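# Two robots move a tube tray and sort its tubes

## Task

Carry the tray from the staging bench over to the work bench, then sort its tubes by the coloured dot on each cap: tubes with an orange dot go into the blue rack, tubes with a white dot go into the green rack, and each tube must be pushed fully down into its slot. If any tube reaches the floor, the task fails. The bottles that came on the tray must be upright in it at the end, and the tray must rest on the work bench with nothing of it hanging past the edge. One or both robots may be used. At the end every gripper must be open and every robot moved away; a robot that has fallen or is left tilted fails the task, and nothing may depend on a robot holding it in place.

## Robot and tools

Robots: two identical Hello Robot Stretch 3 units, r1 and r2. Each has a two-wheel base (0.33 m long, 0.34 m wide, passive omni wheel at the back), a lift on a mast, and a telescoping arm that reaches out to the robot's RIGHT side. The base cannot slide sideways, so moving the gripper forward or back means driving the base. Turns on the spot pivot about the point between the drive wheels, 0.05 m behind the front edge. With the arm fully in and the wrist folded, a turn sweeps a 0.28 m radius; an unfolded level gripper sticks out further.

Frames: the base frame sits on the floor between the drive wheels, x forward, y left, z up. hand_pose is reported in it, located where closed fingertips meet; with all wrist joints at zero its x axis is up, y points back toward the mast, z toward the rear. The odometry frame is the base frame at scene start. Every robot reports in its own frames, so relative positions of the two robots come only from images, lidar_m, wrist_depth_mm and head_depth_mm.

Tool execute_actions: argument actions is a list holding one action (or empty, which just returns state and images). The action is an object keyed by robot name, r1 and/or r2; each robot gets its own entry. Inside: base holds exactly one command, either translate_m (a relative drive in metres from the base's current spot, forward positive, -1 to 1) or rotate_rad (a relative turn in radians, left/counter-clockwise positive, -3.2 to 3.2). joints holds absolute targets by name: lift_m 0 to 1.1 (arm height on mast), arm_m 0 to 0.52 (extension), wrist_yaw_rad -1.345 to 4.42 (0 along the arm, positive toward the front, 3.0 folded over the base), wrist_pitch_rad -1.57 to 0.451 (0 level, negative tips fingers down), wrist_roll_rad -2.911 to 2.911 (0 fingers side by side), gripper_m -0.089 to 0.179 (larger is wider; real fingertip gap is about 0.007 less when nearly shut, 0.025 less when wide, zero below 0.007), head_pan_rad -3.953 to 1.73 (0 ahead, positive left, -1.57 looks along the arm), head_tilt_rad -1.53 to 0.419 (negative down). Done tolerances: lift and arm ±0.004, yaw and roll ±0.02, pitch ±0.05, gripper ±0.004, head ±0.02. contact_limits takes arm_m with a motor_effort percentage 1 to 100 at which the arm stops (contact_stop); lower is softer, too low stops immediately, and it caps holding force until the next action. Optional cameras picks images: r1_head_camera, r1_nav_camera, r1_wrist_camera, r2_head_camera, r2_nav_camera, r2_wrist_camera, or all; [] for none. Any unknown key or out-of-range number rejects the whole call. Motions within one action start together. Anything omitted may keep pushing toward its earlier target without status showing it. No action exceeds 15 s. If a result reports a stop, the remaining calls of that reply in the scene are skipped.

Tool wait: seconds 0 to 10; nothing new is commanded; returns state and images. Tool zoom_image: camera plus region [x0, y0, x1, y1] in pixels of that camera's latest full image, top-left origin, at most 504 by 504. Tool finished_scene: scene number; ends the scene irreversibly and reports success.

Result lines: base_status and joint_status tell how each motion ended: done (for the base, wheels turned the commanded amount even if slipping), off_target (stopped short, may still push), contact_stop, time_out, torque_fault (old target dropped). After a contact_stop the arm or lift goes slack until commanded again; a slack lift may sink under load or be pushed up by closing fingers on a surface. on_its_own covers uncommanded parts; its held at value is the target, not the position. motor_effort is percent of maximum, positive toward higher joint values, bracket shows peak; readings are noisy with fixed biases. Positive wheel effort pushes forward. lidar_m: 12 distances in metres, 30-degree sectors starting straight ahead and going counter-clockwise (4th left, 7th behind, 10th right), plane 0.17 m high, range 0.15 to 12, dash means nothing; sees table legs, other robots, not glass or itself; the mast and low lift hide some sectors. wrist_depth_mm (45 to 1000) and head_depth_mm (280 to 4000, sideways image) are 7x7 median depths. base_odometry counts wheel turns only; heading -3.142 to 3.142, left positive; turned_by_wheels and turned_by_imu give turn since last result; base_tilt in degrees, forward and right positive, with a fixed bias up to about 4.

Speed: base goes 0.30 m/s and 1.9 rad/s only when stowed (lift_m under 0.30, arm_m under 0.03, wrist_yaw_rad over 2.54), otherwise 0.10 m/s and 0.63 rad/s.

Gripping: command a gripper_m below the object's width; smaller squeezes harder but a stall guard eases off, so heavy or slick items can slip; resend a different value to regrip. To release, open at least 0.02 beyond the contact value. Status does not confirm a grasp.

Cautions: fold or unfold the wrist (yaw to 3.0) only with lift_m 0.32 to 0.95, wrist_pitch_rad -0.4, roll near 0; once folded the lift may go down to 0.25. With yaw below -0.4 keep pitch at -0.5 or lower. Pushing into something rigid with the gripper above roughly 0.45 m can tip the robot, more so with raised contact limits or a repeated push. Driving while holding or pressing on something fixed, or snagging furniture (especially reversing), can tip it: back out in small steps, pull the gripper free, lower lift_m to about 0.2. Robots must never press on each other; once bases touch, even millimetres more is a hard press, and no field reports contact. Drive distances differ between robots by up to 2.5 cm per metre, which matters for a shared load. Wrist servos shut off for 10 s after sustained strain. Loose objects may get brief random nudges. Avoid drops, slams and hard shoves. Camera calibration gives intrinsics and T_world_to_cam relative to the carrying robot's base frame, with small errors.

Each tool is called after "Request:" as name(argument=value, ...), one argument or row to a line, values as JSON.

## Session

Request:
execute_actions(
  actions=[],
)

Scene clock: 0.00 s.
r1.base_odometry: x=+0.000 y=+0.000 heading=+0.000 (m, m, rad; r1's odometry frame)
r1.turned_by_wheels: +0.000 (rad since the last result)
r1.turned_by_imu: +0.000 (rad since the last result)
r1.base_tilt: forward=-1.4 right=+1.7 (deg)
r1.lidar_m: 1.12 1.10 1.17 1.70 4.16 2.07 1.13 2.47 1.43 1.43 3.28 1.45
r1.head_depth_mm: 1408 1406 1411 1419 1416 1427 1437 / 1316 1314 1326 1323 1342 1351 1349 / 1241 1239 1249 1257 1260 1265 1266 / 1175 1177 1187 1192 1196 1195 1204 / 1118 1120 1136 1126 1126 1137 1150 / 1063 1066 1070 1079 1077 1086 1084 / 1019 1016 1020 1027 1031 1031 1031
r1.base_status: not commanded
r1.joint_positions: lift_m=+0.507 arm_m=-0.001 wrist_yaw_rad=+2.930 wrist_pitch_rad=-0.453 wrist_roll_rad=-0.013 gripper_m=+0.037 head_pan_rad=+0.007 head_tilt_rad=+0.010
r1.joint_status: not commanded
r1.motor_effort: left_wheel=+0 right_wheel=+0 lift_m=+23 arm_m=+0 wrist_yaw_rad=+0 wrist_pitch_rad=+8 wrist_roll_rad=+0 gripper_m=+0 head_pan_rad=-1 head_tilt_rad=+3 (%)
r1.hand_pose: x=+0.0249 y=+0.0708 z=+0.5123 quat_wxyz=(+0.230, +0.697, +0.087, +0.673) (m; r1's base frame)
r1.wrist_depth_mm: - - - - - - 818 / - - - - - - 869 / - - - - - - 902 / - - - - - - 939 / 911 884 942 911 930 884 885 / 744 748 - 737 781 730 746 / 642 636 651 642 630 645 634
r2.base_odometry: x=+0.000 y=+0.000 heading=+0.000 (m, m, rad; r2's odometry frame)
r2.turned_by_wheels: +0.000 (rad since the last result)
r2.turned_by_imu: +0.000 (rad since the last result)
r2.base_tilt: forward=+0.0 right=-0.9 (deg)
r2.lidar_m: 1.46 1.17 1.16 1.27 1.96 2.23 1.20 1.73 2.49 1.25 1.47 2.99
r2.head_depth_mm: 1914 3028 3478 3462 3544 2780 1933 / 1925 2562 2729 2718 2713 2634 1927 / 1902 2196 2213 2190 2222 2249 1956 / 1803 1833 1855 1872 1879 1896 1855 / 1609 1617 1624 1627 1634 1651 1632 / 1408 1414 1429 1432 1441 1443 1456 / 1263 1266 1274 1280 1289 1283 1294
r2.base_status: not commanded
r2.joint_positions: lift_m=+0.447 arm_m=+0.002 wrist_yaw_rad=+3.097 wrist_pitch_rad=-0.581 wrist_roll_rad=+0.015 gripper_m=+0.037 head_pan_rad=-0.017 head_tilt_rad=-0.014
r2.joint_status: not commanded
r2.motor_effort: left_wheel=-1 right_wheel=+0 lift_m=+35 arm_m=-1 wrist_yaw_rad=+0 wrist_pitch_rad=+3 wrist_roll_rad=+0 gripper_m=+0 head_pan_rad=+0 head_tilt_rad=+3 (%)
r2.hand_pose: x=-0.0122 y=+0.0539 z=+0.4251 quat_wxyz=(+0.219, +0.686, +0.186, +0.668) (m; r2's base frame)
r2.wrist_depth_mm: - - - - - - 936 / - - - - - - - / - - - - - 983 - / 906 859 - 889 884 859 832 / 750 756 745 754 751 730 729 / 664 654 644 647 642 627 628 / 581 578 - - 551 564 554
pictures: r1_head_camera (sideways: a quarter turn clockwise sets it upright), r1_nav_camera (sideways: a quarter turn counterclockwise sets it upright), r1_wrist_camera, r2_head_camera (sideways: a quarter turn clockwise sets it upright), r2_nav_camera (sideways: a quarter turn counterclockwise sets it upright), r2_wrist_camera
camera_calibration (this result's frames):
r1_head_camera: T_world_to_cam=[[-0.0187769, 0.0595485, -0.998049, 1.31672], [0.0355967, 0.997632, 0.0588539, -0.0751693], [0.99919, -0.0344221, -0.0208522, -0.0178797], [0, 0, 0, 1]] pos_world=[0.0452649, -0.00403274, 1.3182]
r1_nav_camera: T_world_to_cam=[[0.0345763, 0.0377597, 0.998688, -1.26089], [0.0585581, -0.997646, 0.0356929, 0.00373086], [0.997685, 0.0572472, -0.036706, -0.00288187], [0, 0, 0, 1]] pos_world=[0.0462537, 0.051498, 1.259]
r1_wrist_camera: T_world_to_cam=[[0.982351, -0.186894, 0.00752196, -0.00942875], [-0.0985584, -0.551383, -0.82841, 0.50465], [0.158972, 0.813048, -0.560072, 0.388096], [0, 0, 0, 1]] pos_world=[-0.00269679, -0.0390479, 0.635489]
r2_head_camera: T_world_to_cam=[[-0.0741201, 0.0213546, -0.997021, 1.32326], [0.0301949, 0.99936, 0.01916, -0.0289277], [0.996792, -0.0286848, -0.0747175, 0.0480705], [0, 0, 0, 1]] pos_world=[0.0510375, 0.00203035, 1.32347]
r2_nav_camera: T_world_to_cam=[[-0.00799246, -0.0131224, 0.999882, -1.26206], [-0.0529037, -0.998508, -0.0135273, 0.0753689], [0.998568, -0.0530056, 0.00728631, -0.0573491], [0, 0, 0, 1]] pos_world=[0.0511673, 0.0556554, 1.26334]
r2_wrist_camera: T_world_to_cam=[[0.995105, -0.0911145, -0.0382695, 0.0366183], [-0.0890518, -0.658821, -0.74701, 0.388981], [0.0428508, 0.746762, -0.66371, 0.39997], [0, 0, 0, 1]] pos_world=[-0.0189386, -0.0390766, 0.557439]
Images, in order (width x height): r1_head_camera 896x504, r1_nav_camera 672x504, r1_wrist_camera 644x364, r2_head_camera 896x504, r2_nav_camera 672x504, r2_wrist_camera 644x364.

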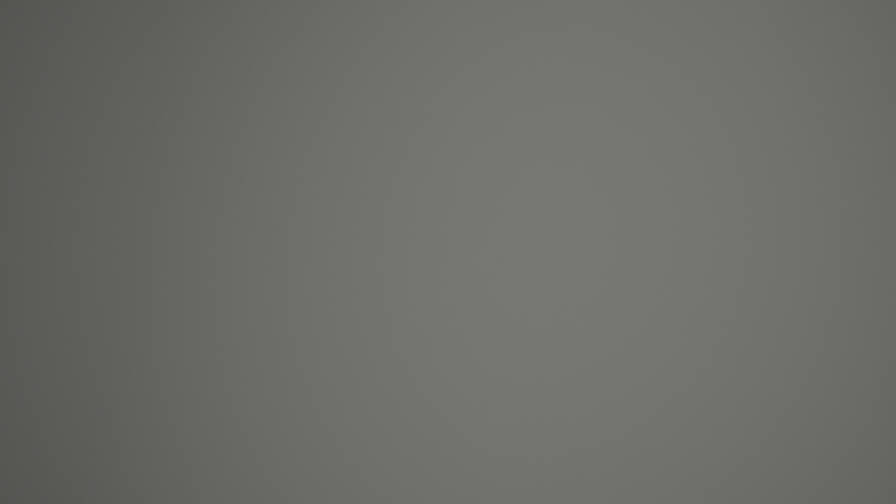

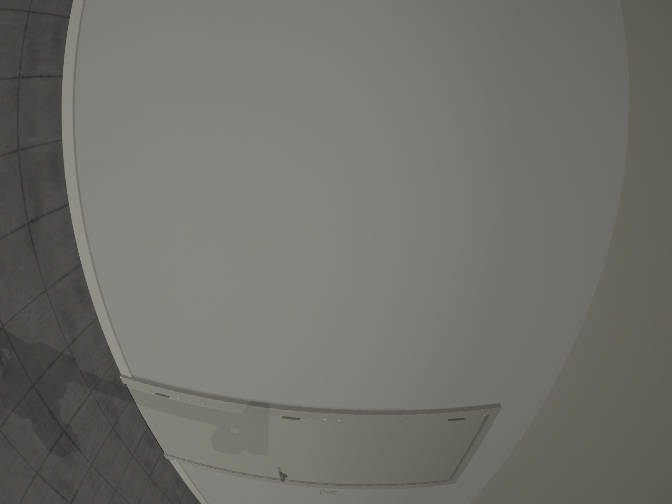

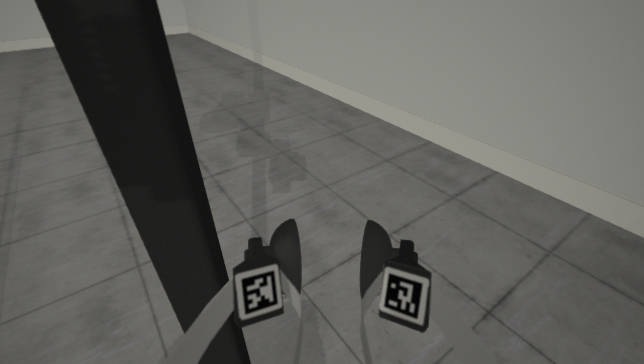

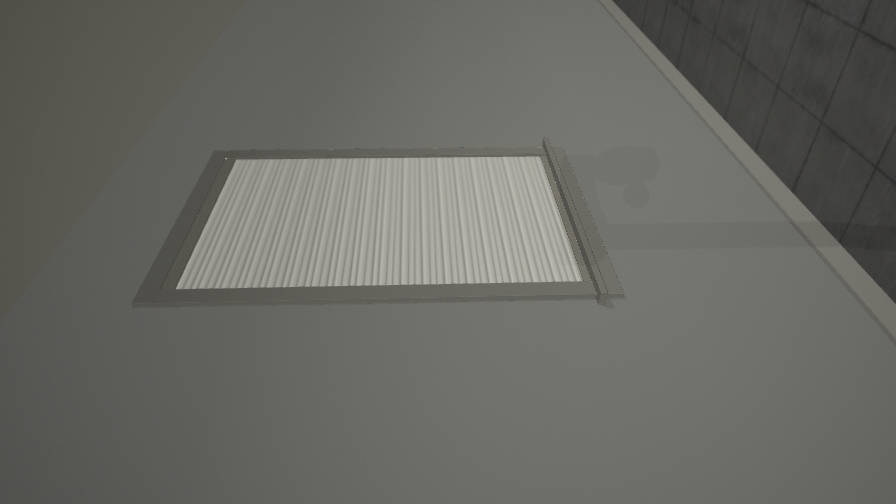

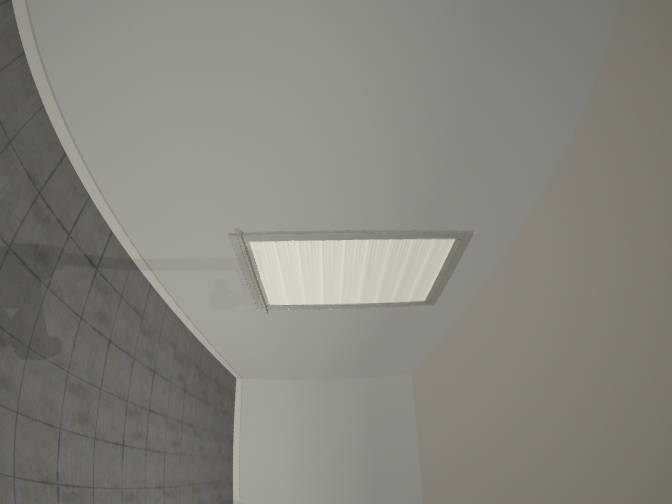

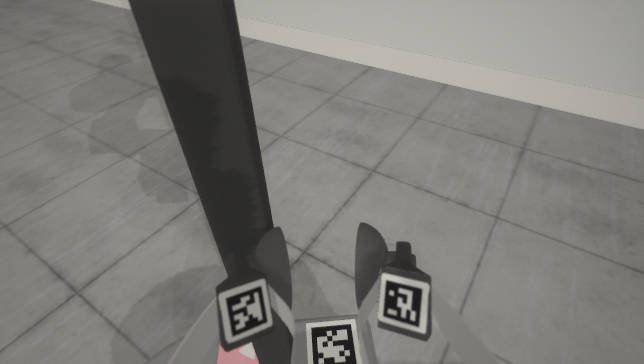

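Request:
execute_actions(
  actions=[
    {"r1":{"base":{"rotate_rad":-1.46},"joints":{"lift_m":0.28,"head_tilt_rad":-0.4,"head_pan_rad":-0.25,"wrist_pitch_rad":-0.4}},"r2":{"base":{"rotate_rad":-0.306},"joints":{"lift_m":0.28,"head_tilt_rad":-0.4,"head_pan_rad":-1.0,"wrist_pitch_rad":-0.4,"wrist_yaw_rad":2.9}}},
  ],
  cameras=["r1_head_camera","r2_head_camera","r1_nav_camera"],
)

Scene clock: 3.77 s.
r1.base_odometry: x=+0.000 y=+0.000 heading=-1.460 (m, m, rad; r1's odometry frame)
r1.turned_by_wheels: -1.460 (rad since the last result)
r1.turned_by_imu: -1.454 (rad since the last result)
r1.base_tilt: forward=-1.4 right=+1.6 (deg)
r1.lidar_m: 2.67 2.49 1.32 1.10 1.10 1.23 2.00 2.26 1.13 1.17 2.47 1.43
r1.head_depth_mm: 3872 - - 2668 2052 1665 1386 / - - 2025 2820 2146 1692 1371 / - - 2028 1568 1978 1677 1387 / - - 1974 2857 2163 1689 1389 / - - 2109 2977 2164 1710 1393 / - - 2610 2870 2175 1699 1392 / - - - 3044 2199 1715 1389
r1.base_status: done
r1.joint_positions: lift_m=+0.280 arm_m=-0.001 wrist_yaw_rad=+2.930 wrist_pitch_rad=-0.420 wrist_roll_rad=-0.013 gripper_m=+0.037 head_pan_rad=-0.243 head_tilt_rad=-0.395
r1.joint_status: all done
r1.motor_effort: left_wheel=+3(11) right_wheel=-1(6) lift_m=+18(21) arm_m=+0(1) wrist_yaw_rad=+0(0) wrist_pitch_rad=+12(13) wrist_roll_rad=+0(0) gripper_m=+0(0) head_pan_rad=-3(25) head_tilt_rad=-4(38) (%)
r1.hand_pose: x=+0.0258 y=+0.0750 z=+0.2925 quat_wxyz=(+0.219, +0.699, +0.075, +0.677) (m; r1's base frame)
r1.wrist_depth_mm: 802 - - - - - - / 838 - - - - - - / 902 - - - - - - / 739 - 761 759 744 750 757 / 598 603 604 591 622 598 596 / 497 495 - 510 511 493 500 / 438 - - - 412 422 423
r2.base_odometry: x=+0.000 y=+0.000 heading=-0.306 (m, m, rad; r2's odometry frame)
r2.turned_by_wheels: -0.306 (rad since the last result)
r2.turned_by_imu: -0.301 (rad since the last result)
r2.base_tilt: forward=-0.1 right=-0.7 (deg)
r2.lidar_m: 1.99 1.28 1.17 1.17 1.45 2.88 1.50 1.20 2.47 1.76 1.25 2.16
r2.head_depth_mm: 3600 3827 - 1781 2055 1631 1319 / - - - 1601 2143 1638 1317 / - - - 1395 1975 1587 1313 / - - 2429 2625 2176 1624 1317 / - - 2427 2997 2079 1645 1322 / - - - 2935 2146 1642 1313 / 3771 - - 3194 2185 1629 1322
r2.base_status: done
r2.joint_positions: lift_m=+0.281 arm_m=+0.002 wrist_yaw_rad=+2.903 wrist_pitch_rad=-0.420 wrist_roll_rad=+0.015 gripper_m=+0.037 head_pan_rad=-0.993 head_tilt_rad=-0.395
r2.joint_status: all done
r2.motor_effort: left_wheel=+0(4) right_wheel=-2(4) lift_m=+17(32) arm_m=-1(1) wrist_yaw_rad=-3(3) wrist_pitch_rad=+5(5) wrist_roll_rad=+0(0) gripper_m=+0(0) head_pan_rad=-4(48) head_tilt_rad=-2(33) (%)
r2.hand_pose: x=+0.0317 y=+0.0709 z=+0.2929 quat_wxyz=(+0.229, +0.709, +0.063, +0.664) (m; r2's base frame)
r2.wrist_depth_mm: - - - - - - - / - - - - - - - / - - - - - 986 979 / 791 805 782 779 782 759 756 / 664 - 640 631 634 608 611 / 546 - 549 531 533 519 512 / 477 - - 456 440 452 441
pictures: r1_head_camera (sideways: a quarter turn clockwise sets it upright), r1_nav_camera (sideways: a quarter turn counterclockwise sets it upright), r2_head_camera (sideways: a quarter turn clockwise sets it upright)
camera_calibration (this result's frames):
r1_head_camera: T_world_to_cam=[[-0.384004, 0.156684, -0.90994, 1.20373], [0.300102, 0.95317, 0.0374821, -0.0489334], [0.873201, -0.258682, -0.413043, 0.493362], [0, 0, 0, 1]] pos_world=[0.046118, -0.0143401, 1.30093]
r1_nav_camera: T_world_to_cam=[[0.4223, -0.0660331, 0.904048, -1.13954], [-0.180087, -0.983574, 0.0122808, 0.0356794], [0.888387, -0.167994, -0.427255, 0.506112], [0, 0, 0, 1]] pos_world=[0.0380286, 0.0448698, 1.246]
r2_head_camera: T_world_to_cam=[[-0.223605, 0.379722, -0.89767, 1.19436], [0.848149, 0.529603, 0.0127575, -0.0255739], [0.480254, -0.758506, -0.440483, 0.527278], [0, 0, 0, 1]] pos_world=[0.0355267, -0.0400356, 1.30472]
Images, in order (width x height): r1_head_camera 896x504, r1_nav_camera 672x504, r2_head_camera 896x504.

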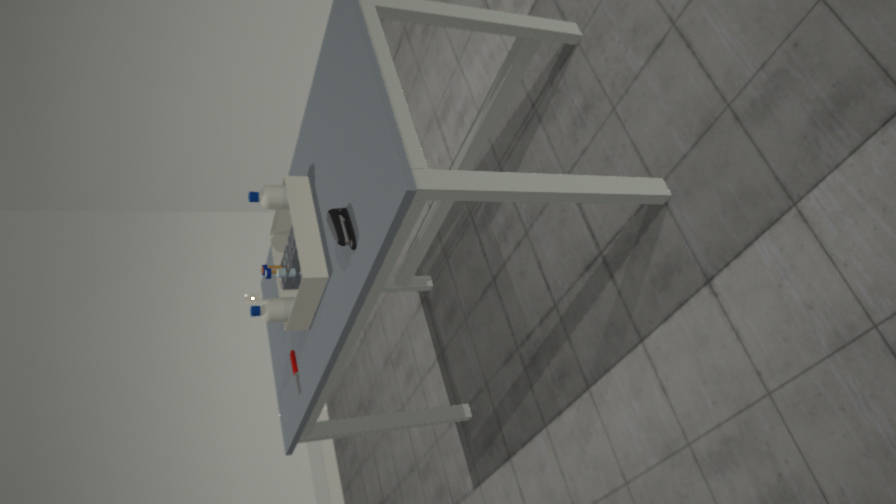

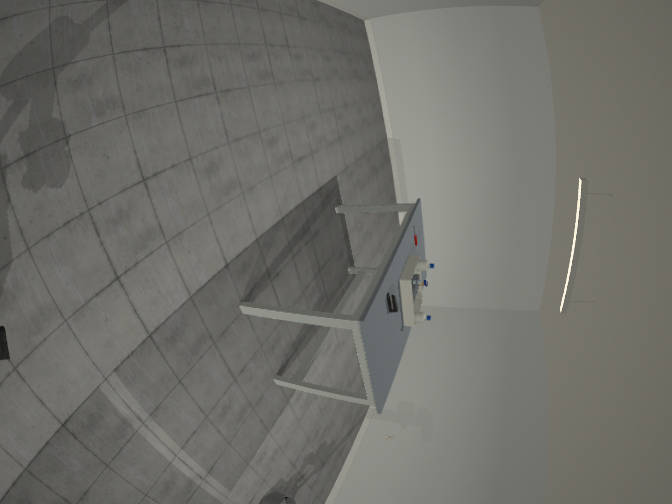

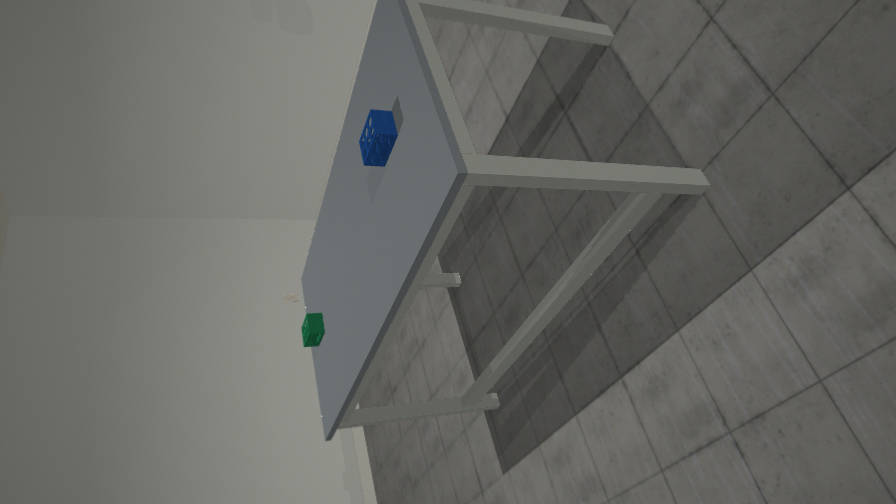

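Request:
execute_actions(
  actions=[
    {"r1":{"base":{"translate_m":1}},"r2":{"base":{"translate_m":-1}}},
  ],
  cameras=[],
)

Request:
execute_actions(
  actions=[
    {"r1":{"base":{"translate_m":0.96}},"r2":{"base":{"translate_m":-0.61}}},
  ],
  cameras=[],
)

Request:
execute_actions(
  actions=[
    {"r1":{"base":{"rotate_rad":0.327},"joints":{"lift_m":0.4,"head_pan_rad":-1.57,"head_tilt_rad":-0.8}},"r2":{"base":{"rotate_rad":-0.37},"joints":{"lift_m":0.4,"head_pan_rad":-1.57,"head_tilt_rad":-0.8}}},
  ],
  cameras=["r1_head_camera","r2_head_camera"],
)

Request:
execute_actions(
  actions=[
    {"r1":{"joints":{"lift_m":0.93,"wrist_yaw_rad":1.57}},"r2":{"joints":{"lift_m":0.93,"wrist_yaw_rad":1.57}}},
  ],
  cameras=[],
)

Request:
execute_actions(
  actions=[
    {"r1":{"joints":{"wrist_pitch_rad":-1.57,"lift_m":1.09,"arm_m":0.25,"gripper_m":0.07}},"r2":{"joints":{"wrist_pitch_rad":-1.57,"lift_m":1.09,"arm_m":0.25,"gripper_m":0.07}}},
  ],
  cameras=["r1_wrist_camera","r2_wrist_camera"],
)

Scene clock: 9.60 s.
r1.base_odometry: x=+0.111 y=-0.994 heading=-1.460 (m, m, rad; r1's odometry frame)
r1.turned_by_wheels: +0.000 (rad since the last result)
r1.turned_by_imu: +0.001 (rad since the last result)
r1.base_tilt: forward=-1.4 right=+1.7 (deg)
r1.lidar_m: 1.68 3.21 1.69 1.41 1.42 1.58 2.58 1.70 2.02 3.32 0.62 1.41
r1.head_depth_mm: 3568 3733 3942 1177 882 1592 1379 / 3874 - - 1138 942 1692 1381 / - - - 1183 1942 1700 1380 / 3826 - - 1250 2157 1696 1387 / 3619 3901 - 1474 2156 1696 1390 / 3390 3603 3821 1797 1995 1691 1396 / 3185 3387 3600 3004 2183 1694 1391
r1.base_status: done
r1.joint_positions: lift_m=+0.280 arm_m=-0.001 wrist_yaw_rad=+2.930 wrist_pitch_rad=-0.419 wrist_roll_rad=-0.013 gripper_m=+0.037 head_pan_rad=-0.243 head_tilt_rad=-0.396
r1.joint_status: not commanded
r1.motor_effort: left_wheel=+3(12) right_wheel=-1(5) lift_m=+18(18) arm_m=+1(1) wrist_yaw_rad=+1(1) wrist_pitch_rad=+11(12) wrist_roll_rad=+0(1) gripper_m=+0(0) head_pan_rad=-3(4) head_tilt_rad=-3(3) (%)
r1.hand_pose: x=+0.0258 y=+0.0751 z=+0.2926 quat_wxyz=(+0.219, +0.699, +0.075, +0.677) (m; r1's base frame)
r1.wrist_depth_mm: - - - - - - - / - - - - - - - / - - - - - - - / 760 - 753 742 757 755 751 / 594 594 601 597 620 588 601 / 494 498 - 511 516 495 490 / 437 - - - 408 425 420
r2.base_odometry: x=-0.954 y=+0.301 heading=-0.306 (m, m, rad; r2's odometry frame)
r2.turned_by_wheels: +0.000 (rad since the last result)
r2.turned_by_imu: +0.000 (rad since the last result)
r2.base_tilt: forward=-0.1 right=-0.7 (deg)
r2.lidar_m: 2.59 1.67 1.52 1.53 1.89 3.43 0.89 0.57 0.51 0.51 2.16 1.90
r2.head_depth_mm: 3269 3479 3670 3131 2131 1628 1315 / 3679 3822 - 3124 2159 1628 1309 / - - - 3177 2137 1626 1325 / - - - 2953 2146 1631 1317 / - - - 2966 2142 1643 1325 / - - 2434 3125 2149 1634 1316 / - - 2465 2542 2058 1647 1325
r2.base_status: done
r2.joint_positions: lift_m=+0.281 arm_m=+0.002 wrist_yaw_rad=+2.903 wrist_pitch_rad=-0.419 wrist_roll_rad=+0.015 gripper_m=+0.037 head_pan_rad=-0.993 head_tilt_rad=-0.395
r2.joint_status: not commanded
r2.motor_effort: left_wheel=+1(4) right_wheel=-1(6) lift_m=+18(18) arm_m=-1(1) wrist_yaw_rad=-3(3) wrist_pitch_rad=+5(5) wrist_roll_rad=+0(0) gripper_m=+0(0) head_pan_rad=-3(4) head_tilt_rad=-3(3) (%)
r2.hand_pose: x=+0.0319 y=+0.0709 z=+0.2931 quat_wxyz=(+0.229, +0.709, +0.062, +0.664) (m; r2's base frame)
r2.wrist_depth_mm: - - - - - - - / - - - - - - - / - - - - - - 998 / 815 812 813 776 789 759 752 / 660 - 649 650 635 620 619 / 545 - 552 536 530 533 516 / 464 - - 461 442 449 444
pictures: none
No camera images: the call's "cameras" was empty. Leave "cameras" out to get every camera's image.

Scene clock: 14.57 s.
r1.base_odometry: x=+0.217 y=-1.948 heading=-1.460 (m, m, rad; r1's odometry frame)
r1.turned_by_wheels: +0.000 (rad since the last result)
r1.turned_by_imu: +0.001 (rad since the last result)
r1.base_tilt: forward=-1.3 right=+1.7 (deg)
r1.lidar_m: 0.72 2.73 2.08 1.71 1.70 1.93 3.14 0.78 1.14 0.95 0.95 1.06
r1.head_depth_mm: 3267 3368 3654 2944 892 691 572 / 3301 3589 3919 2970 897 704 574 / 3030 3267 3616 2981 898 701 588 / 2885 3039 3313 3005 900 703 1323 / 2719 2875 3045 3002 909 780 1061 / 2554 2717 2954 2984 2164 1699 1392 / 2397 2536 2744 2840 2177 1705 1406
r1.base_status: done
r1.joint_positions: lift_m=+0.280 arm_m=-0.001 wrist_yaw_rad=+2.930 wrist_pitch_rad=-0.419 wrist_roll_rad=-0.013 gripper_m=+0.037 head_pan_rad=-0.243 head_tilt_rad=-0.396
r1.joint_status: not commanded
r1.motor_effort: left_wheel=+3(13) right_wheel=-1(4) lift_m=+19(18) arm_m=+1(0) wrist_yaw_rad=+0(1) wrist_pitch_rad=+11(11) wrist_roll_rad=-1(0) gripper_m=+0(0) head_pan_rad=-5(3) head_tilt_rad=-3(3) (%)
r1.hand_pose: x=+0.0258 y=+0.0751 z=+0.2927 quat_wxyz=(+0.219, +0.699, +0.075, +0.677) (m; r1's base frame)
r1.wrist_depth_mm: - - - - - - - / - - - - - - - / - - - - - - - / 761 - 764 755 754 741 756 / 595 597 593 594 622 594 601 / 497 497 - 512 515 495 496 / 437 - - - 408 420 421
r2.base_odometry: x=-1.535 y=+0.485 heading=-0.306 (m, m, rad; r2's odometry frame)
r2.turned_by_wheels: +0.000 (rad since the last result)
r2.turned_by_imu: +0.000 (rad since the last result)
r2.base_tilt: forward=-0.1 right=-0.7 (deg)
r2.lidar_m: 2.96 1.91 1.74 1.75 2.17 2.86 0.51 0.33 0.30 0.30 0.37 2.42
r2.head_depth_mm: 3033 3211 3435 3151 892 677 546 / 3353 3617 3827 3119 892 680 548 / 3770 - - 3076 894 681 564 / - - - 3122 898 681 1252 / - - - 3106 2156 758 1019 / - - - 2951 2148 1634 1323 / - - 3693 3127 2166 1643 1325
r2.base_status: done
r2.joint_positions: lift_m=+0.281 arm_m=+0.002 wrist_yaw_rad=+2.902 wrist_pitch_rad=-0.419 wrist_roll_rad=+0.015 gripper_m=+0.037 head_pan_rad=-0.993 head_tilt_rad=-0.395
r2.joint_status: not commanded
r2.motor_effort: left_wheel=+0(4) right_wheel=-1(6) lift_m=+18(18) arm_m=-1(1) wrist_yaw_rad=-3(2) wrist_pitch_rad=+5(5) wrist_roll_rad=+0(0) gripper_m=+0(1) head_pan_rad=-4(4) head_tilt_rad=-3(2) (%)
r2.hand_pose: x=+0.0319 y=+0.0710 z=+0.2931 quat_wxyz=(+0.229, +0.709, +0.062, +0.664) (m; r2's base frame)
r2.wrist_depth_mm: - - - - - - - / - - - - - - - / - - - - - 978 980 / 813 813 803 820 783 765 749 / 665 - 641 624 636 617 617 / 548 - 558 538 544 521 529 / 472 - - 451 439 446 443
pictures: none
No camera images: the call's "cameras" was empty. Leave "cameras" out to get every camera's image.

Scene clock: 16.50 s.
r1.base_odometry: x=+0.217 y=-1.948 heading=-1.133 (m, m, rad; r1's odometry frame)
r1.turned_by_wheels: +0.327 (rad since the last result)
r1.turned_by_imu: +0.325 (rad since the last result)
r1.base_tilt: forward=-1.5 right=+1.5 (deg)
r1.lidar_m: 2.74 2.45 1.79 1.70 1.77 2.45 2.52 0.78 0.98 0.95 0.99 0.72
r1.head_depth_mm: 2765 1052 842 699 600 1244 1144 / 2766 1049 776 653 600 1244 1157 / 2778 849 763 654 600 1239 1159 / 2644 1364 812 665 599 1225 1159 / 2743 1327 702 638 599 1220 1143 / 2702 2548 818 654 600 1217 1145 / 2724 2563 842 698 598 1232 1143
r1.base_status: done
r1.joint_positions: lift_m=+0.400 arm_m=-0.001 wrist_yaw_rad=+2.930 wrist_pitch_rad=-0.419 wrist_roll_rad=-0.013 gripper_m=+0.037 head_pan_rad=-1.563 head_tilt_rad=-0.790
r1.joint_status: all done
r1.motor_effort: left_wheel=-2(10) right_wheel=+2(7) lift_m=+27(29) arm_m=+0(0) wrist_yaw_rad=+0(1) wrist_pitch_rad=+11(11) wrist_roll_rad=+0(0) gripper_m=+0(1) head_pan_rad=-4(46) head_tilt_rad=-6(38) (%)
r1.hand_pose: x=+0.0258 y=+0.0751 z=+0.4121 quat_wxyz=(+0.219, +0.699, +0.075, +0.677) (m; r1's base frame)
r1.wrist_depth_mm: - - - - - - - / - - - - - - - / - - - - - - - / 964 - - 965 998 981 952 / 770 778 771 773 800 767 780 / 642 641 - 639 656 636 640 / 545 554 545 550 533 544 544
r2.base_odometry: x=-1.535 y=+0.485 heading=-0.676 (m, m, rad; r2's odometry frame)
r2.turned_by_wheels: -0.370 (rad since the last result)
r2.turned_by_imu: -0.362 (rad since the last result)
r2.base_tilt: forward=+0.0 right=-0.8 (deg)
r2.lidar_m: 2.41 2.45 1.80 1.74 1.81 2.49 2.85 0.43 0.31 0.30 0.31 0.43
r2.head_depth_mm: 2584 2812 888 691 598 1185 1063 / 2607 2831 777 712 597 1189 1068 / 2577 2786 868 710 597 1184 1069 / 2517 1370 870 635 596 1191 1006 / 2578 2829 873 656 598 1191 1067 / 2571 2812 888 715 597 1181 1062 / 2593 2809 869 714 597 1178 1069
r2.base_status: done
r2.joint_positions: lift_m=+0.399 arm_m=+0.002 wrist_yaw_rad=+2.902 wrist_pitch_rad=-0.419 wrist_roll_rad=+0.015 gripper_m=+0.037 head_pan_rad=-1.563 head_tilt_rad=-0.790
r2.joint_status: all done
r2.motor_effort: left_wheel=+1(4) right_wheel=-2(5) lift_m=+53(57) arm_m=-1(1) wrist_yaw_rad=-3(2) wrist_pitch_rad=+5(5) wrist_roll_rad=+0(0) gripper_m=+0(0) head_pan_rad=-4(42) head_tilt_rad=-5(34) (%)
r2.hand_pose: x=+0.0319 y=+0.0710 z=+0.4118 quat_wxyz=(+0.229, +0.709, +0.062, +0.664) (m; r2's base frame)
r2.wrist_depth_mm: - - - - - - - / - - - - - - - / - - - - - - - / - - - 1000 - 977 956 / 843 - 855 840 846 793 782 / 711 - 718 692 692 660 662 / 611 605 568 590 565 577 573
pictures: r1_head_camera (sideways: a quarter turn clockwise sets it upright), r2_head_camera (sideways: a quarter turn clockwise sets it upright)
camera_calibration (this result's frames):
r1_head_camera: T_world_to_cam=[[0.053851, 0.729473, -0.681887, 0.903743], [0.997917, -0.0636008, 0.0107699, -0.0184011], [-0.0355123, -0.681047, -0.731378, 0.913045], [0, 0, 0, 1]] pos_world=[0.00211952, -0.0386003, 1.28423]
r2_head_camera: T_world_to_cam=[[0.0142558, 0.752123, -0.658868, 0.881605], [0.999875, -0.0152729, 0.00419942, -0.0153533], [-0.00690435, -0.658845, -0.752247, 0.935821], [0, 0, 0, 1]] pos_world=[0.0092447, -0.0467489, 1.28489]
Images, in order (width x height): r1_head_camera 896x504, r2_head_camera 896x504.

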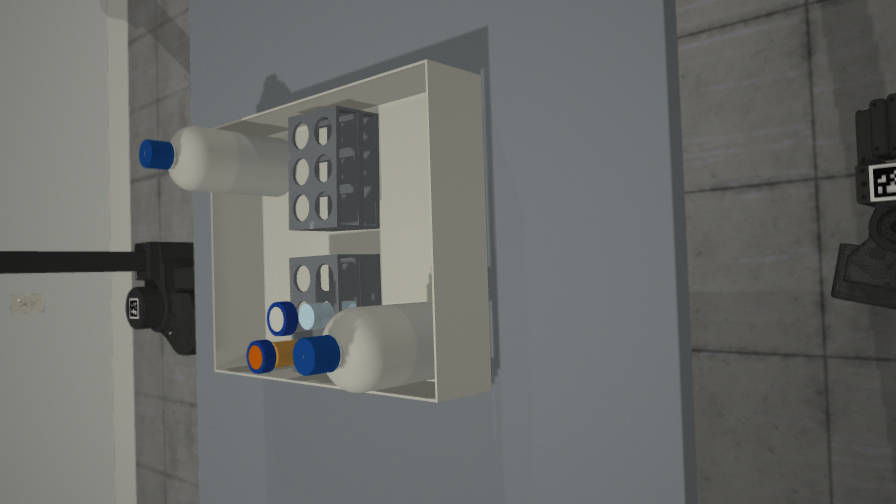

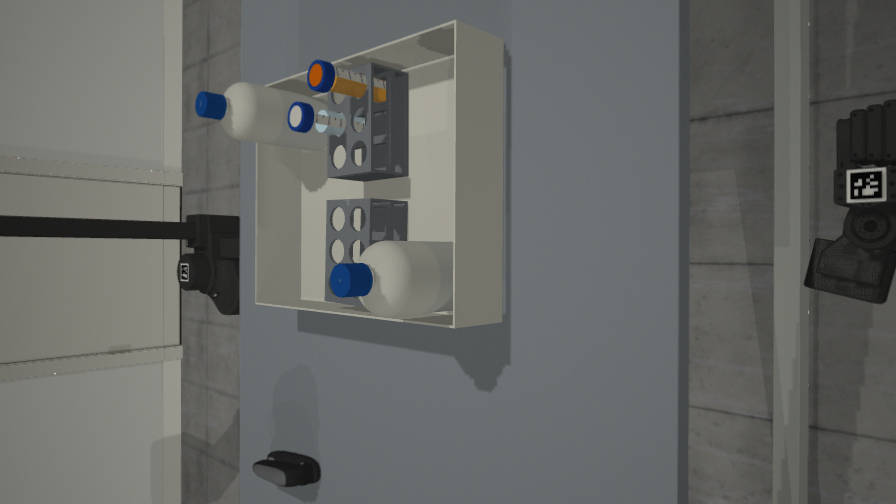

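Scene clock: 22.17 s.
r1.base_odometry: x=+0.217 y=-1.948 heading=-1.133 (m, m, rad; r1's odometry frame)
r1.turned_by_wheels: +0.000 (rad since the last result)
r1.turned_by_imu: +0.001 (rad since the last result)
r1.base_tilt: forward=-1.4 right=+1.7 (deg)
r1.lidar_m: 2.74 2.45 1.79 1.70 1.77 2.45 2.51 0.79 0.98 0.95 0.99 0.72
r1.head_depth_mm: 2760 1050 843 - - 1270 1153 / 2760 1052 774 732 - 1241 1139 / 2728 847 764 682 - - 1142 / 2635 1371 809 711 601 - 1130 / 2759 2591 705 639 601 - 1122 / 2729 2587 817 653 613 - 1116 / 2693 2587 840 698 625 - 1113
r1.base_status: not commanded
r1.joint_positions: lift_m=+0.930 arm_m=-0.001 wrist_yaw_rad=+1.573 wrist_pitch_rad=-0.419 wrist_roll_rad=-0.013 gripper_m=+0.037 head_pan_rad=-1.563 head_tilt_rad=-0.790
r1.joint_status: all done
r1.motor_effort: left_wheel=-3(3) right_wheel=+2(2) lift_m=+27(28) arm_m=+0(0) wrist_yaw_rad=-2(4) wrist_pitch_rad=+11(11) wrist_roll_rad=+0(0) gripper_m=+0(0) head_pan_rad=-4(4) head_tilt_rad=-7(7) (%)
r1.hand_pose: x=+0.2029 y=-0.1438 z=+0.9422 quat_wxyz=(+0.595, +0.591, -0.380, +0.389) (m; r1's base frame)
r1.wrist_depth_mm: - - - - - - - / - - - - - - - / - - - - - - - / - - - - 576 548 543 / - - - - 457 433 433 / - - - - 367 359 357 / - - - - - 307 304
r2.base_odometry: x=-1.535 y=+0.485 heading=-0.676 (m, m, rad; r2's odometry frame)
r2.turned_by_wheels: +0.000 (rad since the last result)
r2.turned_by_imu: -0.001 (rad since the last result)
r2.base_tilt: forward=-0.2 right=-0.8 (deg)
r2.lidar_m: 2.42 2.47 1.80 1.74 1.81 2.47 2.86 0.43 0.31 0.30 0.31 0.43
r2.head_depth_mm: 2563 2833 890 734 - 1221 1068 / 2543 2785 776 730 - 1209 1066 / 2452 2785 868 729 - - 1066 / 2464 2603 871 616 599 - 1068 / 2584 2787 872 659 597 - 1085 / 2606 2795 885 712 612 - 1084 / 2597 2818 869 711 626 - 1065
r2.base_status: not commanded
r2.joint_positions: lift_m=+0.929 arm_m=+0.002 wrist_yaw_rad=+1.574 wrist_pitch_rad=-0.419 wrist_roll_rad=+0.015 gripper_m=+0.037 head_pan_rad=-1.563 head_tilt_rad=-0.790
r2.joint_status: all done
r2.motor_effort: left_wheel=+0(0) right_wheel=-2(1) lift_m=+52(55) arm_m=-1(1) wrist_yaw_rad=-3(3) wrist_pitch_rad=+5(5) wrist_roll_rad=+0(0) gripper_m=+1(0) head_pan_rad=-4(4) head_tilt_rad=-5(5) (%)
r2.hand_pose: x=+0.2029 y=-0.1464 z=+0.9418 quat_wxyz=(+0.590, +0.596, -0.388, +0.382) (m; r2's base frame)
r2.wrist_depth_mm: - - - - - - - / - - - - - - - / - - - - - - - / - - - - 579 558 541 / - - - - 467 449 438 / - - - - 389 380 371 / - - - - - 324 320
pictures: none
No camera images: the call's "cameras" was empty. Leave "cameras" out to get every camera's image.

Scene clock: 25.23 s.
r1.base_odometry: x=+0.217 y=-1.948 heading=-1.133 (m, m, rad; r1's odometry frame)
r1.turned_by_wheels: +0.000 (rad since the last result)
r1.turned_by_imu: +0.000 (rad since the last result)
r1.base_tilt: forward=-1.4 right=+1.7 (deg)
r1.lidar_m: 2.73 2.45 1.79 1.71 1.77 2.45 2.51 0.78 0.98 0.95 0.98 0.72
r1.head_depth_mm: 2787 1050 837 698 599 1239 1139 / - 1022 787 654 601 1245 1147 / - - 767 654 601 1244 1141 / 1237 1380 808 665 600 1227 1137 / 2599 1006 702 637 599 1215 1147 / 2709 2573 812 653 600 1222 1147 / 2655 2572 839 701 600 1222 1147
r1.base_status: not commanded
r1.joint_positions: lift_m=+1.090 arm_m=+0.250 wrist_yaw_rad=+1.571 wrist_pitch_rad=-1.549 wrist_roll_rad=-0.013 gripper_m=+0.070 head_pan_rad=-1.563 head_tilt_rad=-0.790
r1.joint_status: all done
joint sent to its limit — the command would take r1.wrist_pitch_rad past its lower limit, so that joint was sent only as far as its limit.
r1.motor_effort: left_wheel=-2(3) right_wheel=+2(2) lift_m=+27(28) arm_m=+4(5) wrist_yaw_rad=-1(2) wrist_pitch_rad=-4(10) wrist_roll_rad=+0(0) gripper_m=+0(79) head_pan_rad=-4(4) head_tilt_rad=-7(7) (%)
r1.hand_pose: x=-0.0400 y=-0.3948 z=+0.9717 quat_wxyz=(+0.707, +0.707, -0.003, +0.012) (m; r1's base frame)
r1.wrist_depth_mm: - - 348 343 338 206 287 / - - 353 349 291 208 284 / - - 362 356 351 349 290 / - - 364 362 355 357 349 / - - 375 372 364 361 304 / - - 383 378 371 366 338 / - - 391 386 352 326 328
r2.base_odometry: x=-1.535 y=+0.485 heading=-0.676 (m, m, rad; r2's odometry frame)
r2.turned_by_wheels: +0.000 (rad since the last result)
r2.turned_by_imu: -0.001 (rad since the last result)
r2.base_tilt: forward=+0.1 right=-0.7 (deg)
r2.lidar_m: 2.41 2.46 1.81 1.74 1.81 2.49 2.85 0.43 0.31 0.30 0.31 0.43
r2.head_depth_mm: 2604 2810 887 688 597 1187 1067 / - 777 775 712 597 1186 1071 / - - 877 658 597 1193 1065 / 2482 1395 872 636 597 1188 1066 / 2586 2764 872 659 597 1191 1060 / 2618 2820 883 713 597 1187 1063 / 2610 2849 871 710 596 1190 1068
r2.base_status: not commanded
r2.joint_positions: lift_m=+1.089 arm_m=+0.250 wrist_yaw_rad=+1.572 wrist_pitch_rad=-1.561 wrist_roll_rad=+0.015 gripper_m=+0.070 head_pan_rad=-1.563 head_tilt_rad=-0.790
r2.joint_status: all done
joint sent to its limit — the command would take r2.wrist_pitch_rad past its lower limit, so that joint was sent only as far as its limit.
r2.motor_effort: left_wheel=+0(1) right_wheel=-1(2) lift_m=+53(52) arm_m=+2(4) wrist_yaw_rad=-2(4) wrist_pitch_rad=-2(5) wrist_roll_rad=+0(0) gripper_m=+1(96) head_pan_rad=-3(3) head_tilt_rad=-5(5) (%)
r2.hand_pose: x=-0.0429 y=-0.3949 z=+0.9716 quat_wxyz=(+0.707, +0.707, -0.008, -0.001) (m; r2's base frame)
r2.wrist_depth_mm: - - 351 349 353 356 358 / - - 354 356 288 224 306 / - - 366 366 252 217 315 / - - 368 370 373 376 320 / - - 375 382 379 378 359 / - - 388 386 386 386 329 / - - 394 396 394 366 331
pictures: r1_wrist_camera, r2_wrist_camera
camera_calibration (this result's frames):
r1_wrist_camera: T_world_to_cam=[[0.0171928, -0.999709, -0.0168971, -0.371978], [-0.992693, -0.019086, 0.11915, -0.1242], [-0.119438, 0.0147252, -0.992732, 1.1284], [0, 0, 0, 1]] pos_world=[0.0178759, -0.390856, 1.12871]
r2_wrist_camera: T_world_to_cam=[[-0.0572632, -0.998206, 0.0174657, -0.410262], [-0.989294, 0.0590867, 0.133437, -0.111722], [-0.13423, -0.00963772, -0.990903, 1.11069], [0, 0, 0, 1]] pos_world=[0.015068, -0.392221, 1.12266]
Images, in order (width x height): r1_wrist_camera 644x364, r2_wrist_camera 644x364.

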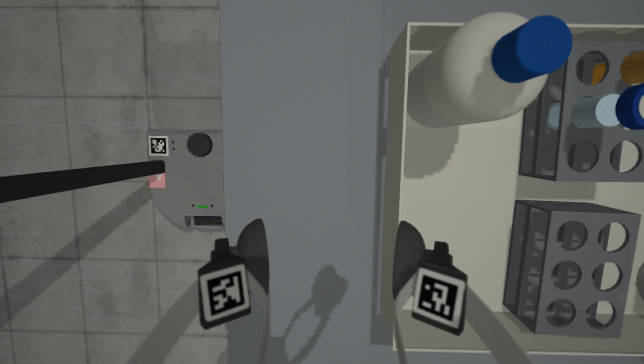

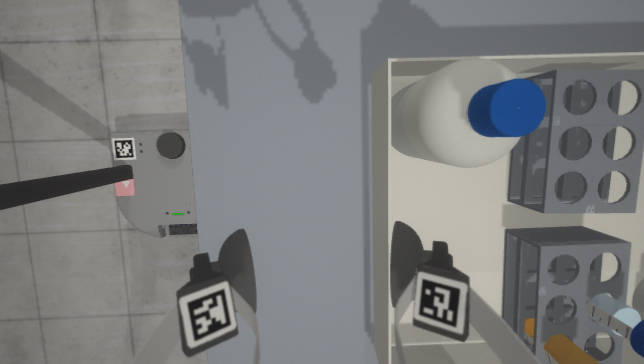

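Request:
execute_actions(
  actions=[
    {"r1":{"joints":{"lift_m":0.995,"arm_m":0.313,"wrist_roll_rad":0.01}},"r2":{"base":{"translate_m":-0.045},"joints":{"lift_m":0.995,"arm_m":0.31,"wrist_roll_rad":0.04}}},
  ],
  cameras=["r1_wrist_camera","r2_wrist_camera"],
)

Request:
execute_actions(
  actions=[
    {"r1":{"joints":{"lift_m":0.934}},"r2":{"base":{"rotate_rad":-0.003},"joints":{"lift_m":0.927}}},
  ],
  cameras=["r1_wrist_camera","r2_wrist_camera","r1_head_camera","r2_head_camera"],
)

Scene clock: 27.97 s.
r1.base_odometry: x=+0.217 y=-1.948 heading=-1.133 (m, m, rad; r1's odometry frame)
r1.turned_by_wheels: +0.000 (rad since the last result)
r1.turned_by_imu: +0.000 (rad since the last result)
r1.base_tilt: forward=-1.5 right=+1.7 (deg)
r1.lidar_m: 2.74 2.45 1.79 1.71 1.77 2.44 2.51 0.78 0.98 0.95 0.98 0.72
r1.head_depth_mm: - 1019 842 699 599 1242 1145 / 2807 1052 787 653 600 1239 1143 / - - 761 652 599 1240 1142 / - 898 834 662 600 1225 1143 / 2673 2686 704 637 600 1222 1146 / 2730 2595 816 653 601 1223 1136 / 2706 2586 841 698 597 1218 1146
r1.base_status: not commanded
r1.joint_positions: lift_m=+0.995 arm_m=+0.313 wrist_yaw_rad=+1.571 wrist_pitch_rad=-1.549 wrist_roll_rad=+0.007 gripper_m=+0.070 head_pan_rad=-1.563 head_tilt_rad=-0.790
r1.joint_status: all done
r1.motor_effort: left_wheel=-3(2) right_wheel=+2(2) lift_m=+18(25) arm_m=+4(3) wrist_yaw_rad=-1(1) wrist_pitch_rad=-4(4) wrist_roll_rad=+2(0) gripper_m=+1(0) head_pan_rad=-3(4) head_tilt_rad=-7(7) (%)
r1.hand_pose: x=-0.0400 y=-0.4578 z=+0.8773 quat_wxyz=(+0.707, +0.707, -0.009, +0.005) (m; r1's base frame)
r1.wrist_depth_mm: 980 257 254 252 117 114 211 / - 262 260 257 129 134 193 / - 267 265 263 258 257 198 / - 271 270 270 264 263 204 / - 279 276 274 270 266 214 / - 285 282 281 278 268 212 / - - 288 286 283 273 218
r2.base_odometry: x=-1.570 y=+0.513 heading=-0.675 (m, m, rad; r2's odometry frame)
r2.turned_by_wheels: +0.000 (rad since the last result)
r2.turned_by_imu: +0.000 (rad since the last result)
r2.base_tilt: forward=+0.0 right=-0.7 (deg)
r2.lidar_m: 2.46 2.47 1.80 1.74 1.81 2.48 2.82 0.43 0.31 0.30 0.31 0.43
r2.head_depth_mm: - 2690 885 714 599 1187 1065 / 2700 2792 834 658 598 1190 1065 / - - 744 684 597 1186 1064 / 2454 2737 852 710 597 1187 1062 / 2574 2802 851 617 597 1185 1063 / 2590 2821 892 712 597 1188 1065 / 2626 2784 885 714 596 1187 1066
r2.base_status: done
r2.joint_positions: lift_m=+0.996 arm_m=+0.310 wrist_yaw_rad=+1.572 wrist_pitch_rad=-1.561 wrist_roll_rad=+0.033 gripper_m=+0.070 head_pan_rad=-1.563 head_tilt_rad=-0.790
r2.joint_status: all done
r2.motor_effort: left_wheel=+0(1) right_wheel=-1(5) lift_m=+17(50) arm_m=+2(2) wrist_yaw_rad=-2(2) wrist_pitch_rad=-2(2) wrist_roll_rad=+2(3) gripper_m=+1(1) head_pan_rad=-3(4) head_tilt_rad=-6(5) (%)
r2.hand_pose: x=-0.0430 y=-0.4549 z=+0.8779 quat_wxyz=(+0.707, +0.707, -0.014, -0.008) (m; r2's base frame)
r2.wrist_depth_mm: 963 257 258 257 123 128 204 / 983 262 263 263 140 263 209 / - 267 269 269 271 271 213 / - 270 274 276 277 279 279 / - 277 280 280 282 281 224 / - 282 286 289 287 284 228 / - 290 296 296 292 264 231
pictures: r1_wrist_camera, r2_wrist_camera
camera_calibration (this result's frames):
r1_wrist_camera: T_world_to_cam=[[-0.00238006, -0.999847, -0.0173032, -0.437044], [-0.992863, 0.00029959, 0.119257, -0.105411], [-0.119234, 0.0174636, -0.992713, 1.03681], [0, 0, 0, 1]] pos_world=[0.0179234, -0.455052, 1.03426]
r2_wrist_camera: T_world_to_cam=[[-0.0754384, -0.997, 0.0173194, -0.468632], [-0.98801, 0.077082, 0.133768, -0.0878184], [-0.134702, -0.00702049, -0.990861, 1.01842], [0, 0, 0, 1]] pos_world=[0.0150652, -0.453307, 1.02898]
Images, in order (width x height): r1_wrist_camera 644x364, r2_wrist_camera 644x364.

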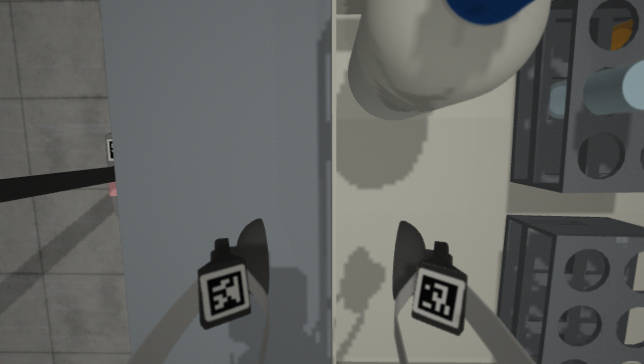

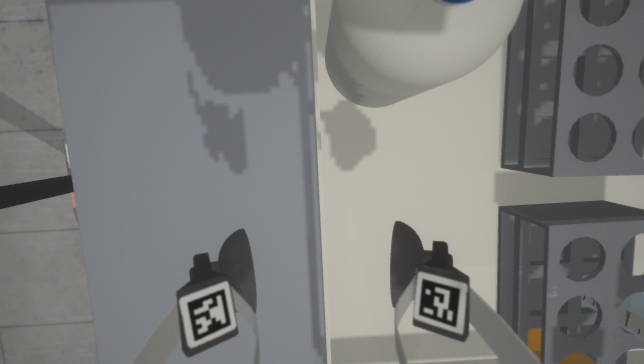

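Scene clock: 29.43 s.
r1.base_odometry: x=+0.217 y=-1.948 heading=-1.133 (m, m, rad; r1's odometry frame)
r1.turned_by_wheels: +0.000 (rad since the last result)
r1.turned_by_imu: +0.000 (rad since the last result)
r1.base_tilt: forward=-1.4 right=+1.7 (deg)
r1.lidar_m: 2.74 2.45 1.79 1.70 1.77 2.45 2.50 0.78 0.98 0.95 0.99 0.72
r1.head_depth_mm: 2707 - 794 683 601 1242 1138 / 2648 979 778 652 600 1247 1142 / - - 745 652 602 1244 1148 / 647 899 770 663 600 1230 1139 / 2699 2577 586 635 600 1220 1144 / 2712 2591 817 653 601 1218 1145 / 2678 2581 842 698 599 1215 1142
r1.base_status: not commanded
r1.joint_positions: lift_m=+0.934 arm_m=+0.313 wrist_yaw_rad=+1.571 wrist_pitch_rad=-1.549 wrist_roll_rad=+0.007 gripper_m=+0.070 head_pan_rad=-1.563 head_tilt_rad=-0.790
r1.joint_status: all done
r1.motor_effort: left_wheel=-3(3) right_wheel=+2(2) lift_m=+18(19) arm_m=+4(4) wrist_yaw_rad=-1(1) wrist_pitch_rad=-4(4) wrist_roll_rad=+2(2) gripper_m=+1(0) head_pan_rad=-4(4) head_tilt_rad=-6(6) (%)
r1.hand_pose: x=-0.0400 y=-0.4578 z=+0.8163 quat_wxyz=(+0.707, +0.707, -0.009, +0.005) (m; r1's base frame)
r1.wrist_depth_mm: 200 198 197 194 86 67 64 / 203 201 201 198 121 89 168 / 591 206 205 202 200 198 192 / 213 210 209 207 204 201 195 / - 215 213 211 208 206 204 / - 219 216 215 213 211 204 / - 224 224 219 217 216 193
r2.base_odometry: x=-1.570 y=+0.513 heading=-0.678 (m, m, rad; r2's odometry frame)
r2.turned_by_wheels: -0.003 (rad since the last result)
r2.turned_by_imu: -0.003 (rad since the last result)
r2.base_tilt: forward=+0.1 right=-0.8 (deg)
r2.lidar_m: 2.45 2.47 1.81 1.74 1.81 2.48 2.81 0.43 0.31 0.30 0.31 0.43
r2.head_depth_mm: 2596 - - 715 599 1188 1068 / 2545 2599 817 660 597 1189 1069 / 2481 - - 708 597 1190 1067 / 651 1439 851 711 595 1190 1068 / 2565 2798 838 614 595 1189 1062 / 2607 2820 885 713 596 1184 1067 / 2593 2806 885 714 597 1180 1064
r2.base_status: done
r2.joint_positions: lift_m=+0.928 arm_m=+0.310 wrist_yaw_rad=+1.572 wrist_pitch_rad=-1.561 wrist_roll_rad=+0.033 gripper_m=+0.070 head_pan_rad=-1.563 head_tilt_rad=-0.790
r2.joint_status: all done
r2.motor_effort: left_wheel=+1(2) right_wheel=-2(5) lift_m=+17(16) arm_m=+2(2) wrist_yaw_rad=-2(2) wrist_pitch_rad=-2(2) wrist_roll_rad=+3(2) gripper_m=+0(0) head_pan_rad=-4(4) head_tilt_rad=-5(5) (%)
r2.hand_pose: x=-0.0431 y=-0.4549 z=+0.8099 quat_wxyz=(+0.707, +0.707, -0.014, -0.008) (m; r2's base frame)
r2.wrist_depth_mm: 191 193 193 192 91 73 169 / 194 197 198 198 146 199 197 / 200 199 201 201 201 202 198 / 202 205 205 206 206 207 208 / 207 208 209 210 210 211 210 / 212 211 215 214 214 216 212 / 214 216 221 219 219 221 216
pictures: r1_head_camera (sideways: a quarter turn clockwise sets it upright), r1_wrist_camera, r2_head_camera (sideways: a quarter turn clockwise sets it upright), r2_wrist_camera
camera_calibration (this result's frames):
r1_head_camera: T_world_to_cam=[[0.0541488, 0.729456, -0.681881, 0.903734], [0.997891, -0.0640083, 0.0107693, -0.0184002], [-0.0357904, -0.681026, -0.731384, 0.913053], [0, 0, 0, 1]] pos_world=[0.00210376, -0.0385986, 1.28423]
r1_wrist_camera: T_world_to_cam=[[-0.0023797, -0.999847, -0.0173032, -0.438102], [-0.992863, 0.00029922, 0.119258, -0.0981376], [-0.119234, 0.0174635, -0.992713, 0.976256], [0, 0, 0, 1]] pos_world=[0.0179233, -0.455055, 0.973265]
r2_head_camera: T_world_to_cam=[[0.0144305, 0.752121, -0.658867, 0.881602], [0.999871, -0.0155052, 0.00419938, -0.0153533], [-0.00705744, -0.658842, -0.752248, 0.935824], [0, 0, 0, 1]] pos_world=[0.00923384, -0.0467496, 1.28489]
r2_wrist_camera: T_world_to_cam=[[-0.0754334, -0.997, 0.017344, -0.46749], [-0.987967, 0.0770826, 0.134086, -0.0790583], [-0.135021, -0.00702073, -0.990818, 0.950986], [0, 0, 0, 1]] pos_world=[0.0150313, -0.453317, 0.960962]
Images, in order (width x height): r1_head_camera 896x504, r1_wrist_camera 644x364, r2_head_camera 896x504, r2_wrist_camera 644x364.

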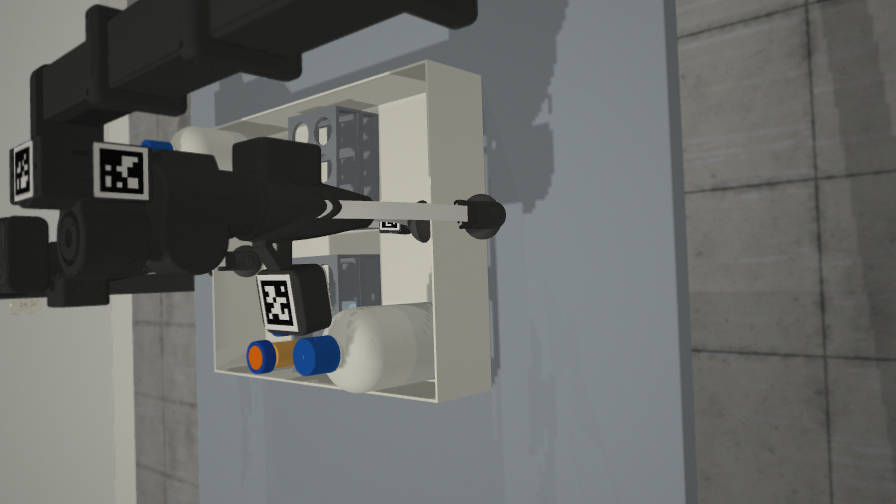

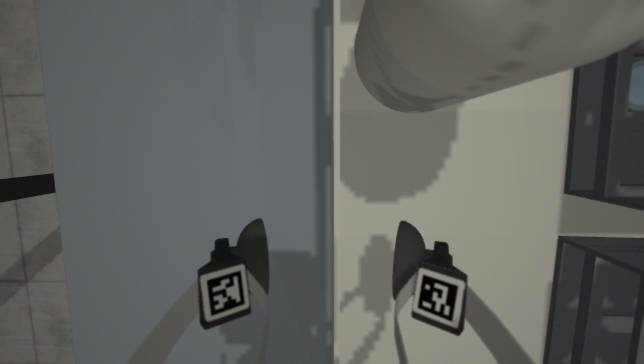

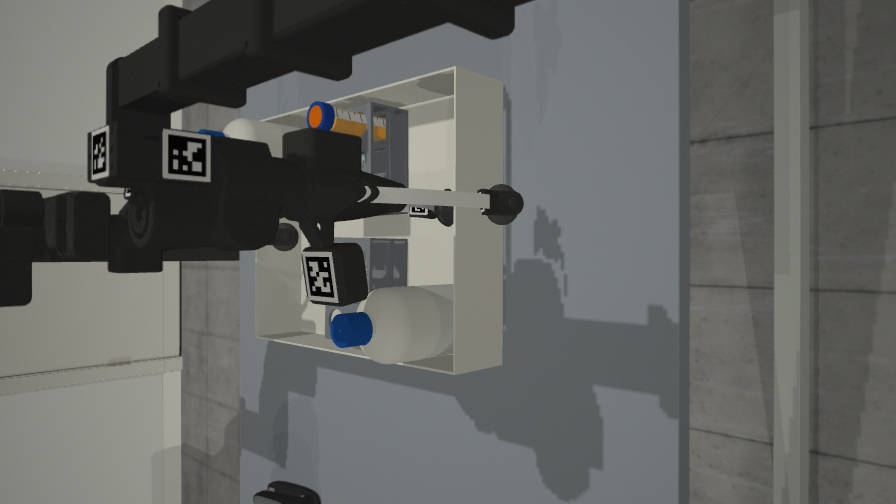

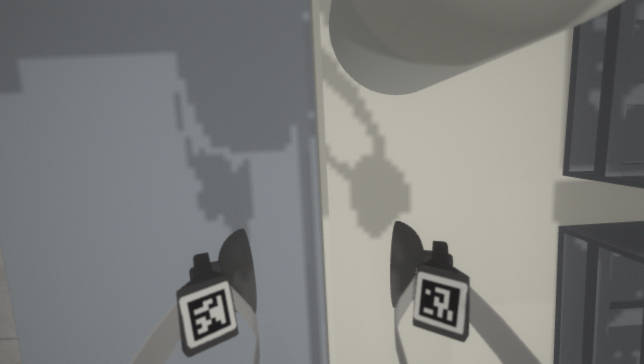

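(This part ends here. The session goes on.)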